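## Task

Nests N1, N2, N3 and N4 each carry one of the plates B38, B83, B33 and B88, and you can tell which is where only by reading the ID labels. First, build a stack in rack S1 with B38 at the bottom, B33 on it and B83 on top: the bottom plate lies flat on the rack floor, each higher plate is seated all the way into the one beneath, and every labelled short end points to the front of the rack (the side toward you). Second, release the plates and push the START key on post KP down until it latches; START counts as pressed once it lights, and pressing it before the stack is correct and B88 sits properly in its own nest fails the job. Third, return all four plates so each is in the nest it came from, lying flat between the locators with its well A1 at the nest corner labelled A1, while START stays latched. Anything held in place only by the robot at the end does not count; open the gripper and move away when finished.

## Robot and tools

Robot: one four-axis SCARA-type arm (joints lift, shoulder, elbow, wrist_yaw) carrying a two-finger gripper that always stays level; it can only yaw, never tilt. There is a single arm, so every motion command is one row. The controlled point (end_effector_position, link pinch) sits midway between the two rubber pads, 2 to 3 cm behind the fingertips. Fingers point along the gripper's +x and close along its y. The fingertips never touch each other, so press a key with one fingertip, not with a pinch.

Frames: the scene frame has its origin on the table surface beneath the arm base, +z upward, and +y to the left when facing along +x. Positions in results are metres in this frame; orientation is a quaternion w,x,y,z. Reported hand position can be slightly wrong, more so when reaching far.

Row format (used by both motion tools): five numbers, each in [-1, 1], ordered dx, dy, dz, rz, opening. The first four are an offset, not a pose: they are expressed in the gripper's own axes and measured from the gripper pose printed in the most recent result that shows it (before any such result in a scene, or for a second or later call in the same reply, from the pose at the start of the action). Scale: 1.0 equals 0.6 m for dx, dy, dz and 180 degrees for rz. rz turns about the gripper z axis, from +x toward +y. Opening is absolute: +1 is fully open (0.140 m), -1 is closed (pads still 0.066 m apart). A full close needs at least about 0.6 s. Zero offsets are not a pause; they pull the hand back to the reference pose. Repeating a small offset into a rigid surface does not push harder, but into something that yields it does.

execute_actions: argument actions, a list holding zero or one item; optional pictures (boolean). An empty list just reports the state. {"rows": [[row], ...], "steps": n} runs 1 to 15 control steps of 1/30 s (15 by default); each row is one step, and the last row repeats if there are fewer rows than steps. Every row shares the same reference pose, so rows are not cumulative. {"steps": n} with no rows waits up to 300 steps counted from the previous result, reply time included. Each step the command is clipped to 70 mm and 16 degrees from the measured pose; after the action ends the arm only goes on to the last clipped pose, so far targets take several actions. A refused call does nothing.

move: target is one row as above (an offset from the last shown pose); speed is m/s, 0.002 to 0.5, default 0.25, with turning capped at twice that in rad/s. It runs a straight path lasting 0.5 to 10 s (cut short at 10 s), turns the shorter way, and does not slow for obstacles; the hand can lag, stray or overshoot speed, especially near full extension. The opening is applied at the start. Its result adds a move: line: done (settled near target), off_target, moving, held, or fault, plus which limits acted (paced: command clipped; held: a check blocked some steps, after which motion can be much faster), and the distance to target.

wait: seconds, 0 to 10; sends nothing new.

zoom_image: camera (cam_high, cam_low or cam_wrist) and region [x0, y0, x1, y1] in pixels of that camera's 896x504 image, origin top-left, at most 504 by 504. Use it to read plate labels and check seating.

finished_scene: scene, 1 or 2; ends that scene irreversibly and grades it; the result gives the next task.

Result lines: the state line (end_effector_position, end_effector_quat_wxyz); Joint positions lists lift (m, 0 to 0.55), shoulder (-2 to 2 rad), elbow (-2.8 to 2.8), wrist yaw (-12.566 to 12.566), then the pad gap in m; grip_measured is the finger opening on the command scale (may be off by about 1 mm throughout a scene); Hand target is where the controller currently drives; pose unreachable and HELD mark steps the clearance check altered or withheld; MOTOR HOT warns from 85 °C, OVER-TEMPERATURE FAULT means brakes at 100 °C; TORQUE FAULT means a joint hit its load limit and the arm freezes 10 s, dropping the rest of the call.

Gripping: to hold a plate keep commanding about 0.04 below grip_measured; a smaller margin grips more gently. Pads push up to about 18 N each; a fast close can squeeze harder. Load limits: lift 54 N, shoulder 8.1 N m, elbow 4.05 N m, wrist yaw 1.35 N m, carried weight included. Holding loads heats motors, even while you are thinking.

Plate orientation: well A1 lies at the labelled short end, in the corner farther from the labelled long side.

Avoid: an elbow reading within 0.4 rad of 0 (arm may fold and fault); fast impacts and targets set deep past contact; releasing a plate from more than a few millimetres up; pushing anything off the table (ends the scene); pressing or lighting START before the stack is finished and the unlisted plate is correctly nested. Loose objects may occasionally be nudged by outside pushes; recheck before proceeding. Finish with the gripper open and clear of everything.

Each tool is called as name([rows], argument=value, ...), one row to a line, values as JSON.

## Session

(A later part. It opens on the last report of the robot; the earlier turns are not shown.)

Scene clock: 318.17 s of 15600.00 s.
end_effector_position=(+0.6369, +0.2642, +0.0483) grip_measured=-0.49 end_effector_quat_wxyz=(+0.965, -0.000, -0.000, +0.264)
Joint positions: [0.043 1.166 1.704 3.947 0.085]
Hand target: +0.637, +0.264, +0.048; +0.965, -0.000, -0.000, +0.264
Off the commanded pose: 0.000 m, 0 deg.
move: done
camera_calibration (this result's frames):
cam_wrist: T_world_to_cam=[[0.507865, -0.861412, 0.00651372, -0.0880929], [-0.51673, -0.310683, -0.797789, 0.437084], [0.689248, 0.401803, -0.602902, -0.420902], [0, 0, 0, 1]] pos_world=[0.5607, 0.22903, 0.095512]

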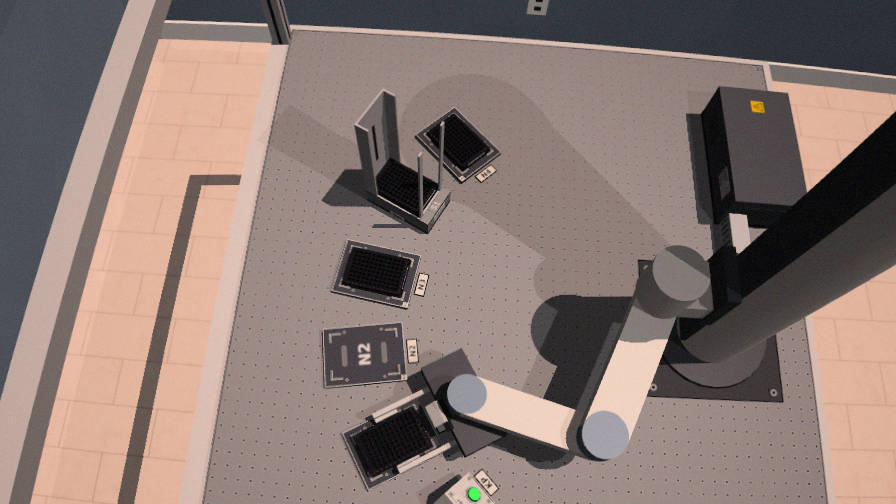

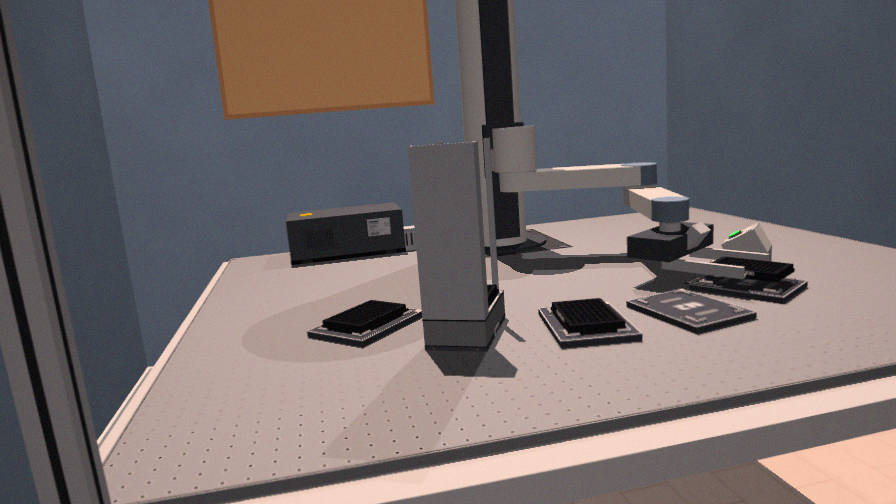

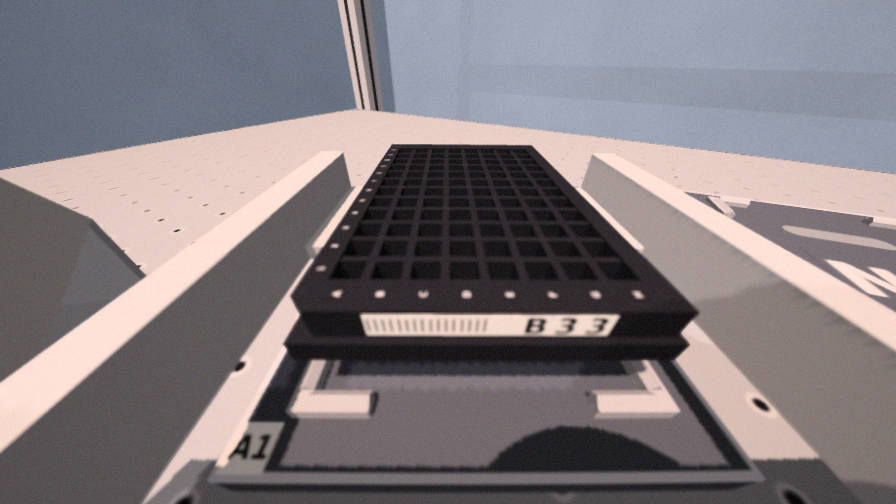

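move(target=[0.0009,-0.0008,-0.012,0,-0.55], speed=0.02)

move(target=[0,0,-0.0174,0,-0.55], speed=0.012)

move(target=[0,0,0,0,0.1])

move(target=[0,0,0.066,0,0.1])

move(target=[-0.2,0,0,0,0.1])

Scene clock: 328.87 s of 15600.00 s.
end_effector_position=(+0.6376, +0.2642, +0.0411) grip_measured=-0.49 end_effector_quat_wxyz=(+0.965, -0.000, -0.000, +0.264)
Joint positions: [0.036 1.164 1.707 3.947 0.085]
Hand target: +0.638, +0.264, +0.041; +0.965, -0.000, -0.000, +0.264
Off the commanded pose: 0.000 m, 0 deg.
After step 90, 7.00 s passed at rest.
move: done
camera_calibration (this result's frames):
cam_wrist: T_world_to_cam=[[0.508104, -0.861271, 0.00651372, -0.0886284], [-0.516644, -0.310826, -0.797789, 0.431615], [0.689137, 0.401994, -0.602902, -0.425655], [0, 0, 0, 1]] pos_world=[0.561358, 0.228935, 0.0882865]

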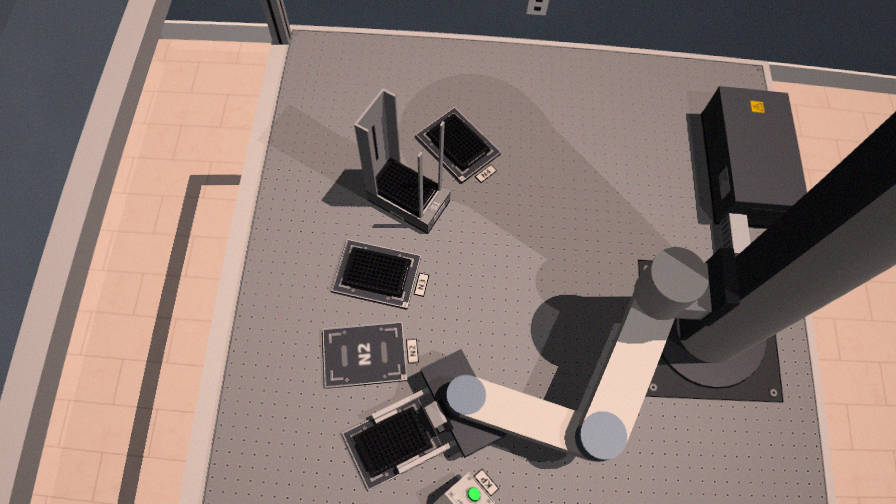

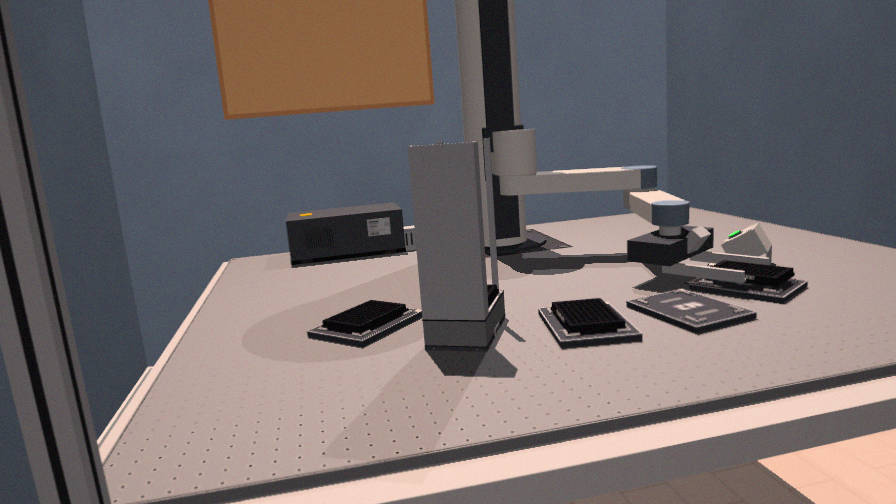

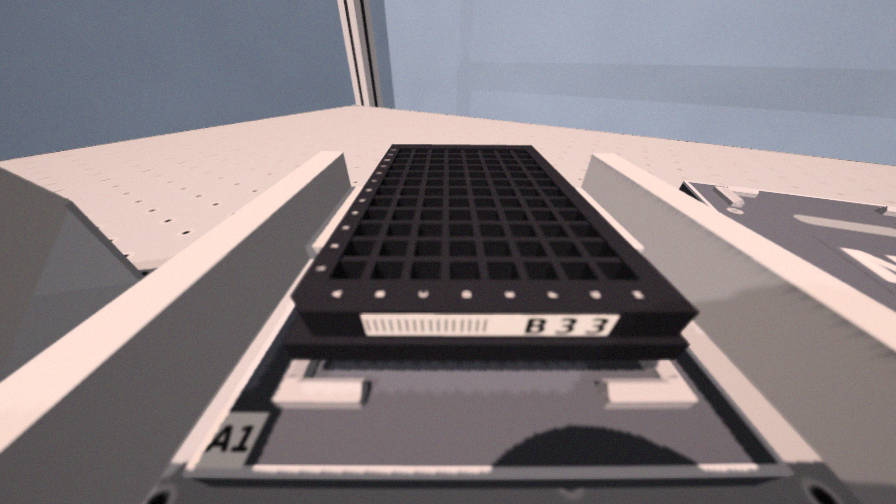

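Scene clock: 329.97 s of 15600.00 s.
end_effector_position=(+0.6376, +0.2639, +0.0307) grip_measured=-0.49 end_effector_quat_wxyz=(+0.965, -0.000, -0.000, +0.264)
Joint positions: [0.026 1.164 1.706 3.947 0.085]
Hand target: +0.638, +0.264, +0.031; +0.965, -0.000, -0.000, +0.264
Off the commanded pose: 0.000 m, 0 deg.
move: done
camera_calibration (this result's frames):
cam_wrist: T_world_to_cam=[[0.507522, -0.861614, 0.00651372, -0.088319], [-0.516853, -0.310477, -0.797789, 0.42326], [0.689408, 0.401529, -0.602902, -0.431882], [0, 0, 0, 1]] pos_world=[0.56133, 0.228728, 0.0778649]

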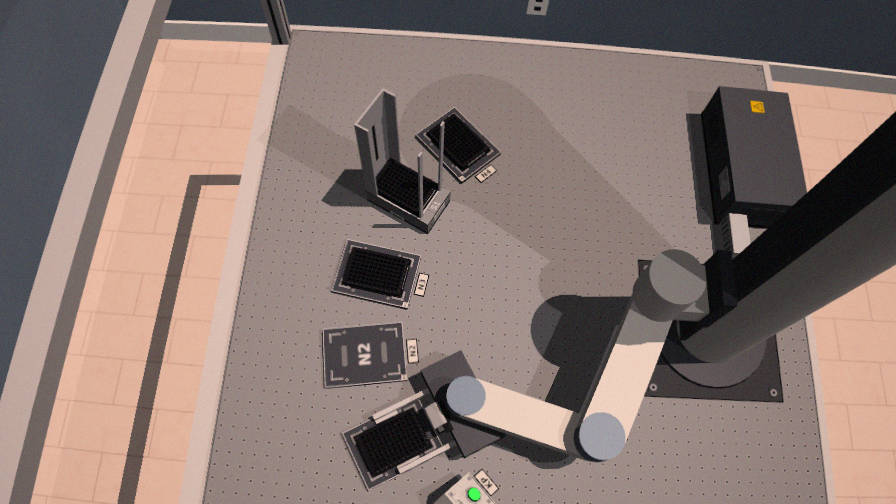

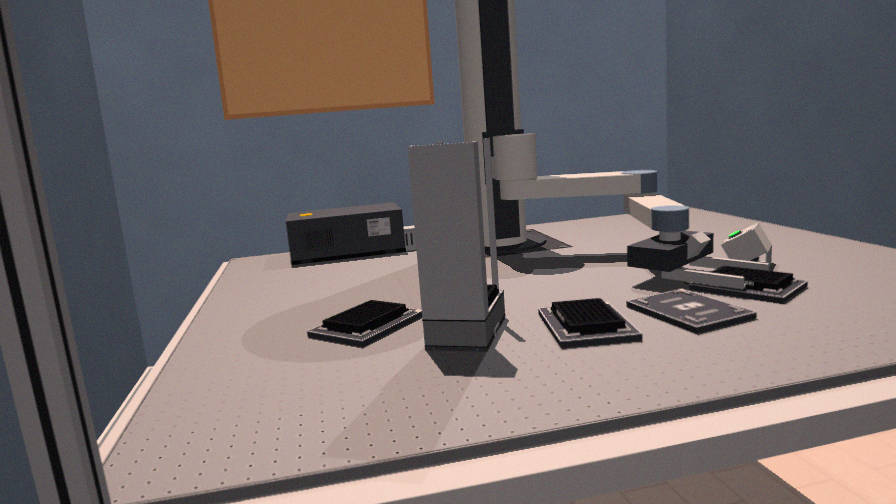

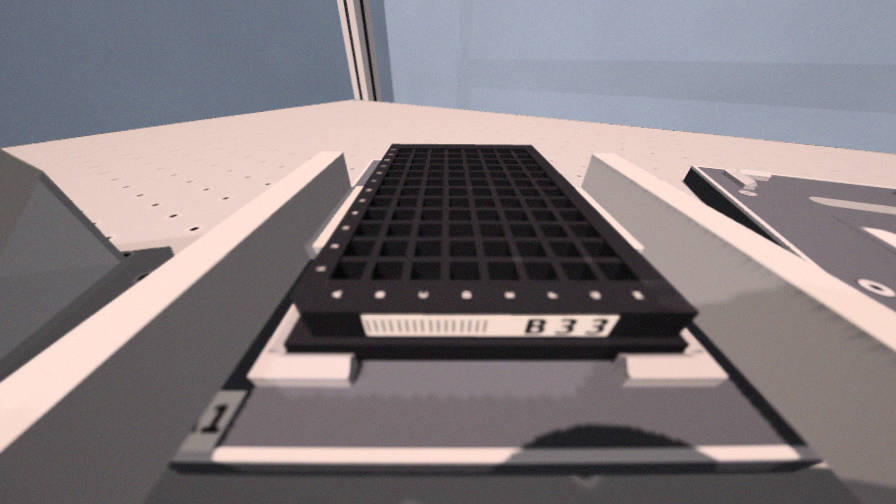

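Scene clock: 330.47 s of 15600.00 s.
end_effector_position=(+0.6376, +0.2639, +0.0307) grip_measured=+0.10 end_effector_quat_wxyz=(+0.965, -0.000, -0.000, +0.263)
Joint positions: [0.026 1.164 1.706 3.947 0.107]
Hand target: +0.638, +0.264, +0.031; +0.965, -0.000, -0.000, +0.264
Off the commanded pose: 0.000 m, 0 deg.
move: done
camera_calibration (this result's frames):
cam_wrist: T_world_to_cam=[[0.507421, -0.861674, 0.00651372, -0.0882748], [-0.51689, -0.310416, -0.797789, 0.423255], [0.689455, 0.401448, -0.602902, -0.431875], [0, 0, 0, 1]] pos_world=[0.561327, 0.228696, 0.0778649]

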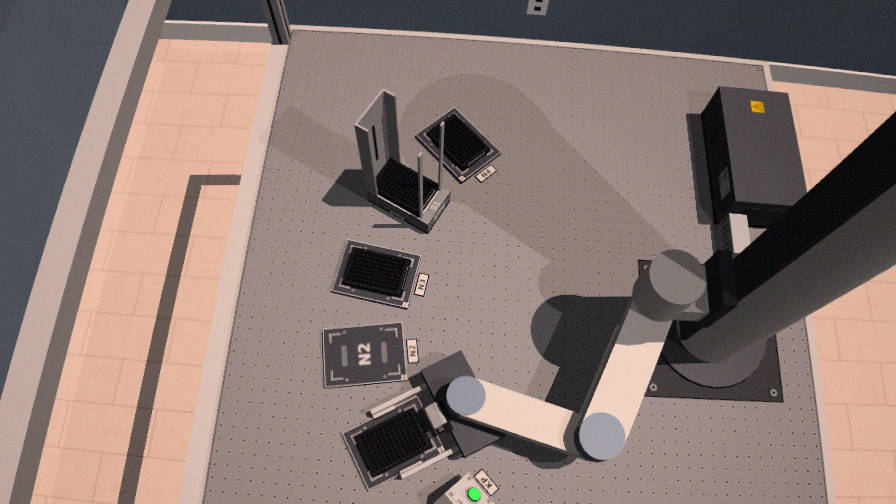

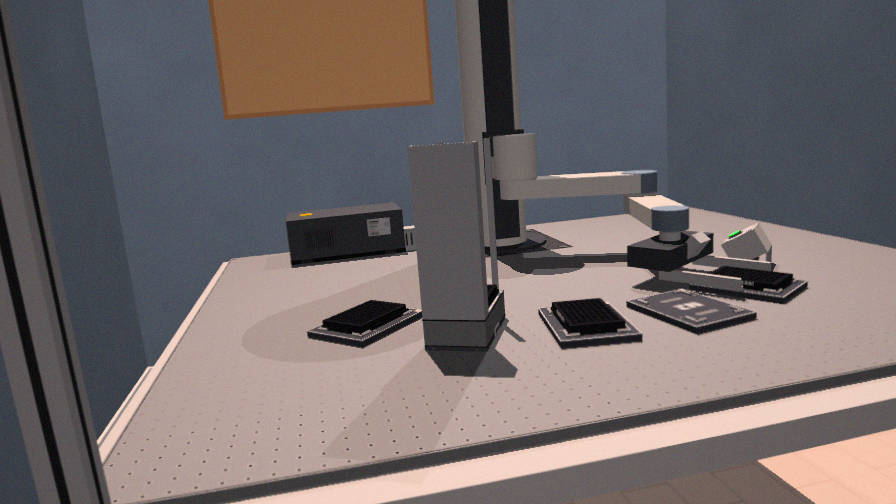

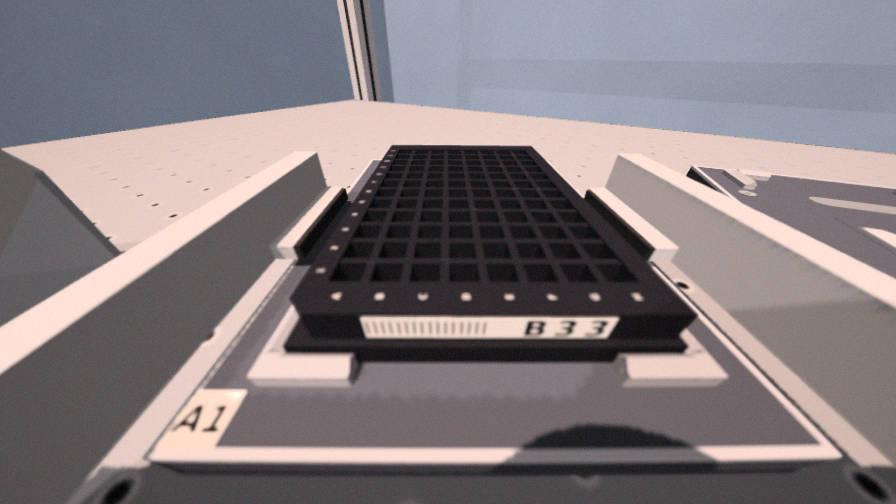

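Scene clock: 331.17 s of 15600.00 s.
end_effector_position=(+0.6376, +0.2639, +0.0703) grip_measured=+0.10 end_effector_quat_wxyz=(+0.965, -0.000, -0.000, +0.263)
Joint positions: [0.065 1.164 1.706 3.947 0.107]
Hand target: +0.638, +0.264, +0.070; +0.965, -0.000, -0.000, +0.263
Off the commanded pose: 0.000 m, 0 deg.
move: done
camera_calibration (this result's frames):
cam_wrist: T_world_to_cam=[[0.507444, -0.86166, 0.00651372, -0.0885434], [-0.516881, -0.31043, -0.797789, 0.454902], [0.689445, 0.401467, -0.602902, -0.407961], [0, 0, 0, 1]] pos_world=[0.561328, 0.228704, 0.117532]

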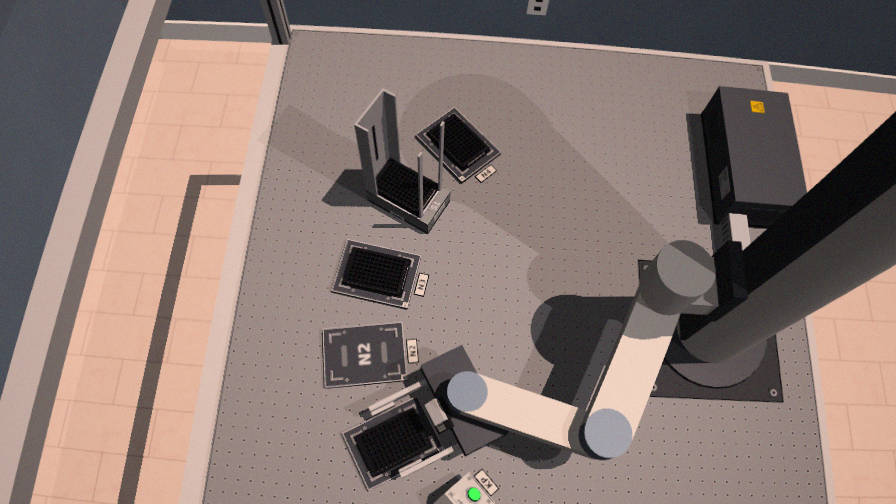

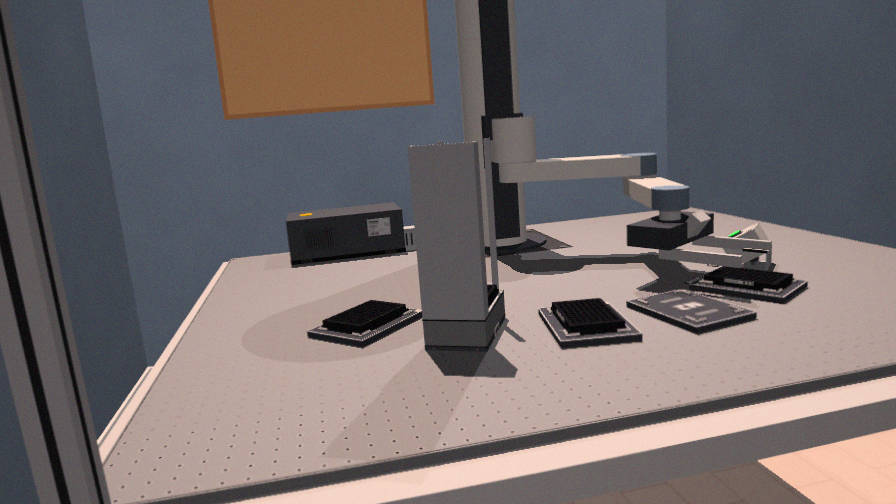

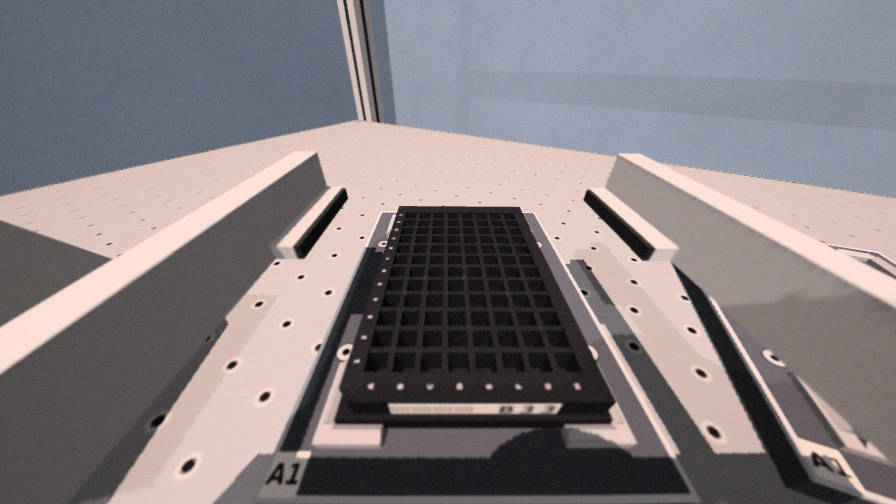

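Scene clock: 332.07 s of 15600.00 s.
end_effector_position=(+0.5343, +0.2028, +0.0703) grip_measured=+0.10 end_effector_quat_wxyz=(+0.965, -0.000, -0.000, +0.263)
Joint positions: [0.065 1.402 1.094 4.32  0.107]
Hand target: +0.534, +0.203, +0.070; +0.965, -0.000, -0.000, +0.263
Off the commanded pose: 0.000 m, 0 deg.
move: done
camera_calibration (this result's frames):
cam_wrist: T_world_to_cam=[[0.507252, -0.861773, 0.00651372, -0.0885953], [-0.516951, -0.310315, -0.797789, 0.382545], [0.689534, 0.401312, -0.602902, -0.312236], [0, 0, 0, 1]] pos_world=[0.457994, 0.167664, 0.117519]

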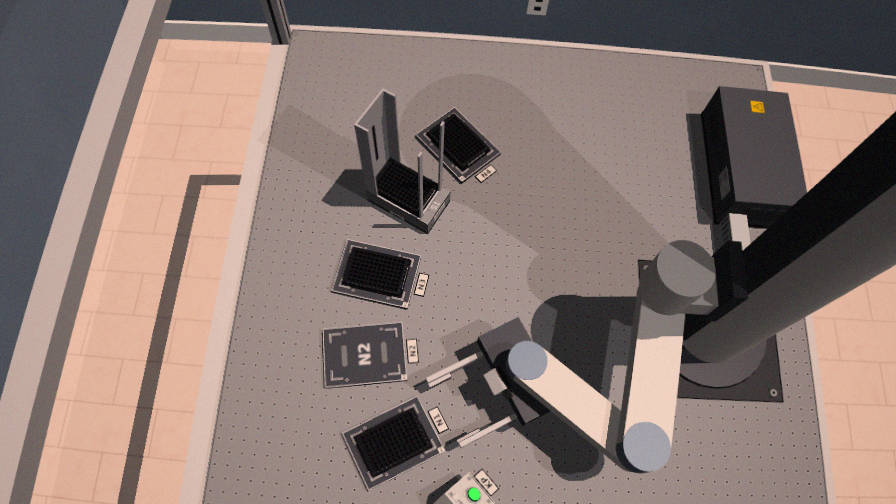

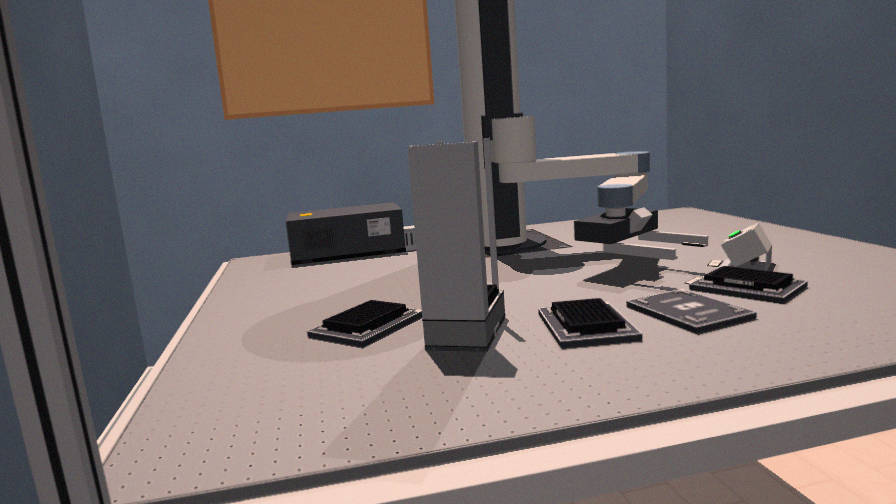

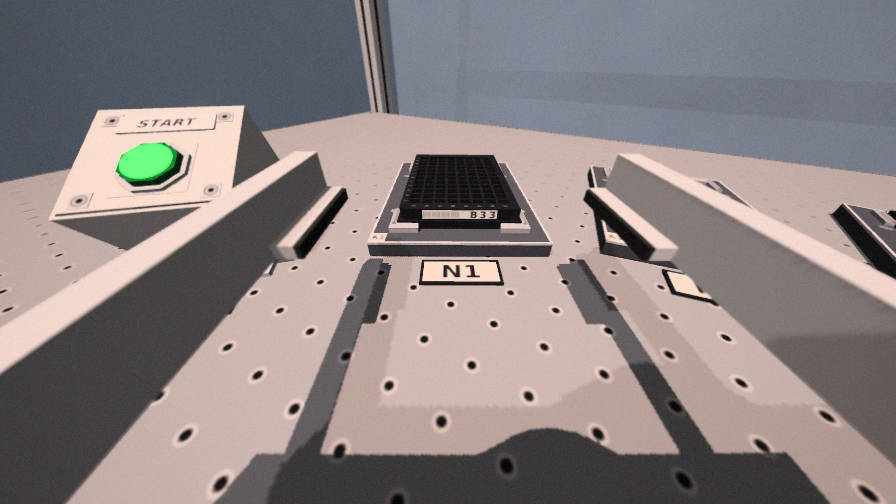

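move(target=[-0.3233,-0.5736,0.003,-0.3238,0.1], speed=0.4)

move(target=[0.2195,0,0,0,0.1], speed=0.15)

Scene clock: 340.23 s of 15600.00 s.
end_effector_position=(+0.5422, -0.1923, +0.0721) grip_measured=+0.10 end_effector_quat_wxyz=(+0.971, -0.000, -0.000, -0.240)
Joint positions: [0.067 0.414 1.102 4.283 0.107]
Hand target: +0.542, -0.192, +0.072; +0.971, -0.000, -0.000, -0.240
Off the commanded pose: 0.000 m, 0 deg.
After step 90, 3.43 s passed at rest.
move: done
camera_calibration (this result's frames):
cam_wrist: T_world_to_cam=[[-0.466335, -0.884584, 0.00651372, 0.0903807], [-0.535764, 0.276569, -0.797789, 0.388453], [0.70391, -0.375527, -0.602902, -0.315241], [0, 0, 0, 1]] pos_world=[0.472168, -0.145866, 0.119255]

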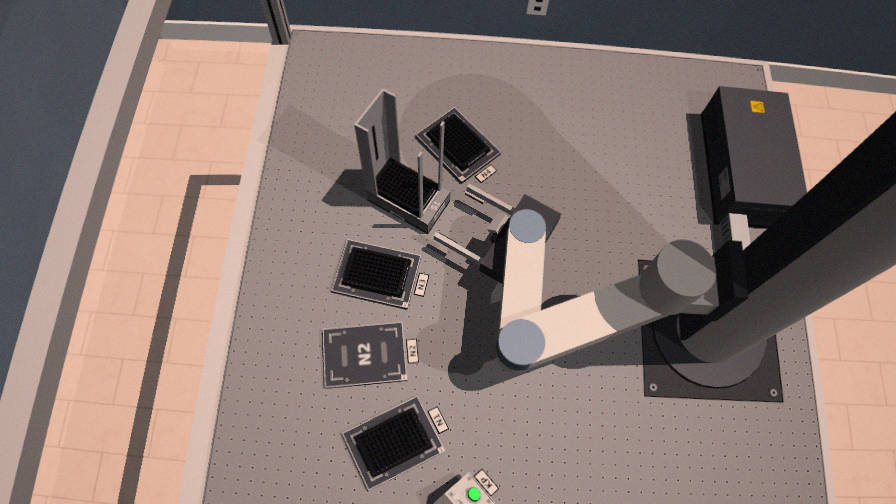

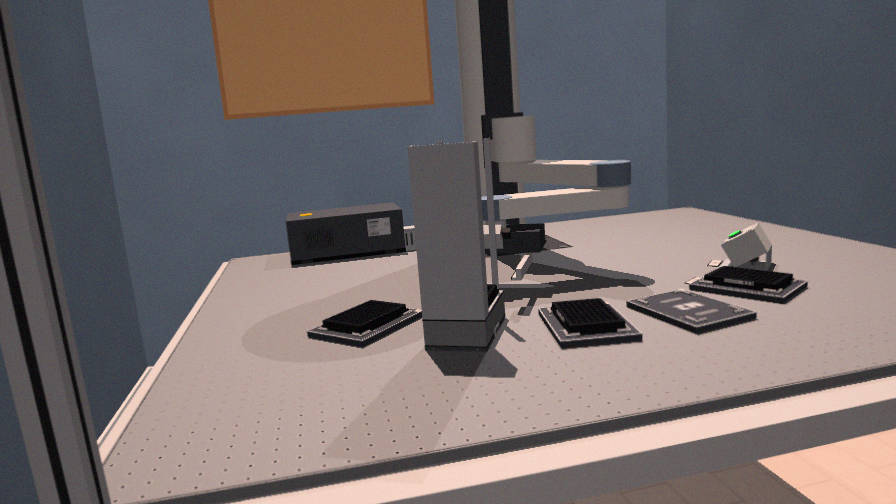

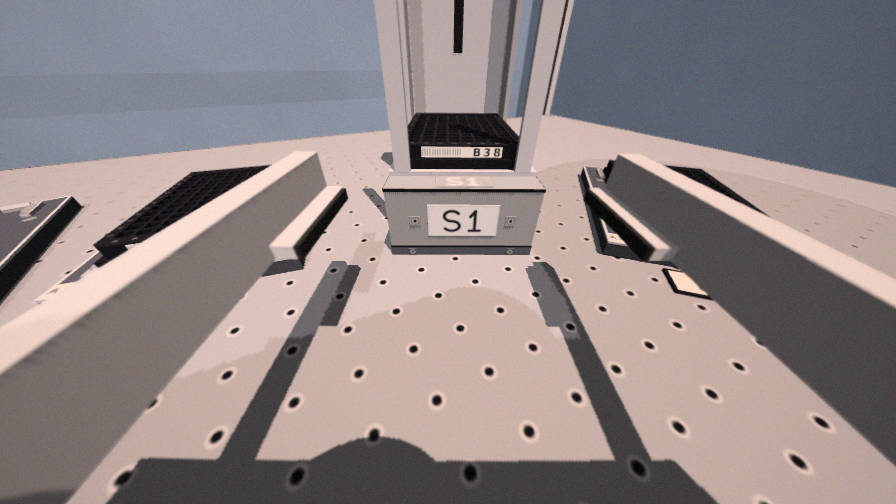

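Scene clock: 341.47 s of 15600.00 s.
end_effector_position=(+0.6588, -0.2535, +0.0721) grip_measured=+0.10 end_effector_quat_wxyz=(+0.971, -0.000, -0.000, -0.240)
Joint positions: [0.067 0.133 1.788 3.878 0.107]
Hand target: +0.659, -0.254, +0.072; +0.971, -0.000, -0.000, -0.240
Off the commanded pose: 0.000 m, 0 deg.
move: done
camera_calibration (this result's frames):
cam_wrist: T_world_to_cam=[[-0.466169, -0.884672, 0.00651372, 0.09043], [-0.535816, 0.276469, -0.797789, 0.467868], [0.70398, -0.375394, -0.602902, -0.420319], [0, 0, 0, 1]] pos_world=[0.588743, -0.207136, 0.11926]

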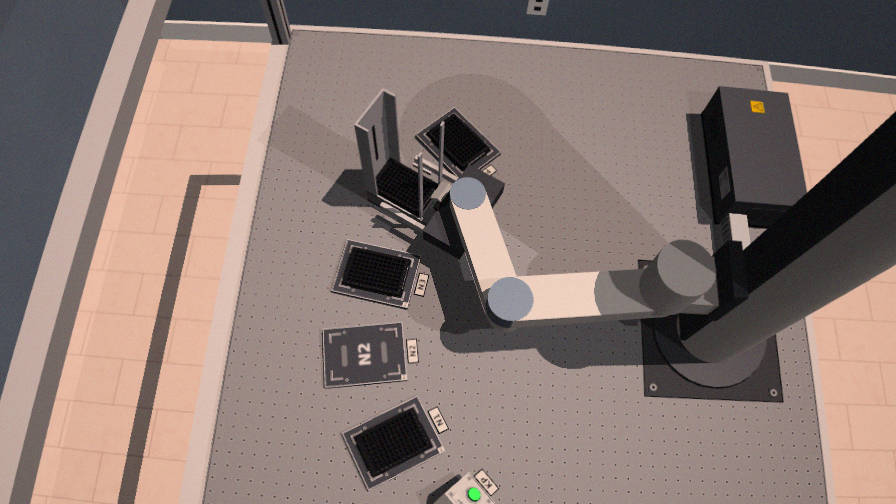

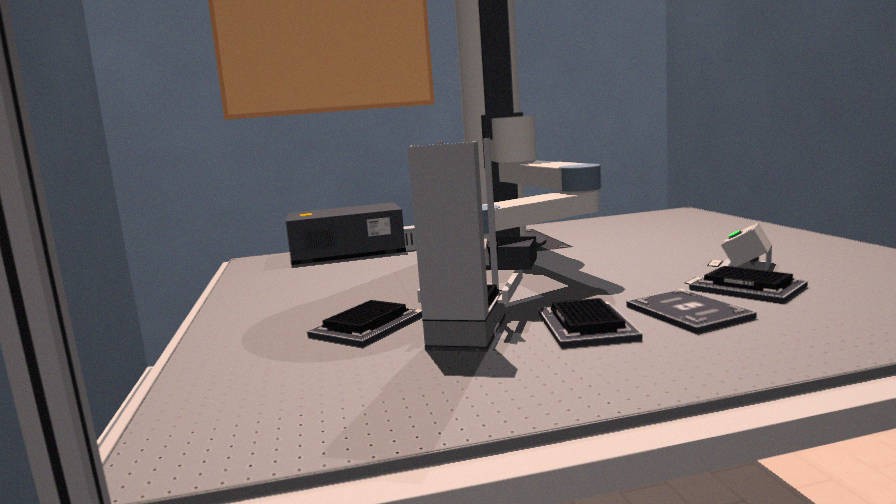

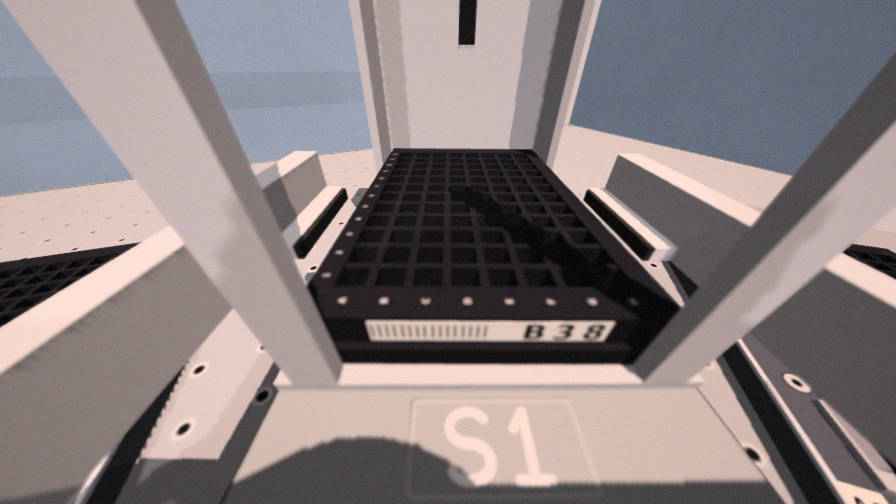

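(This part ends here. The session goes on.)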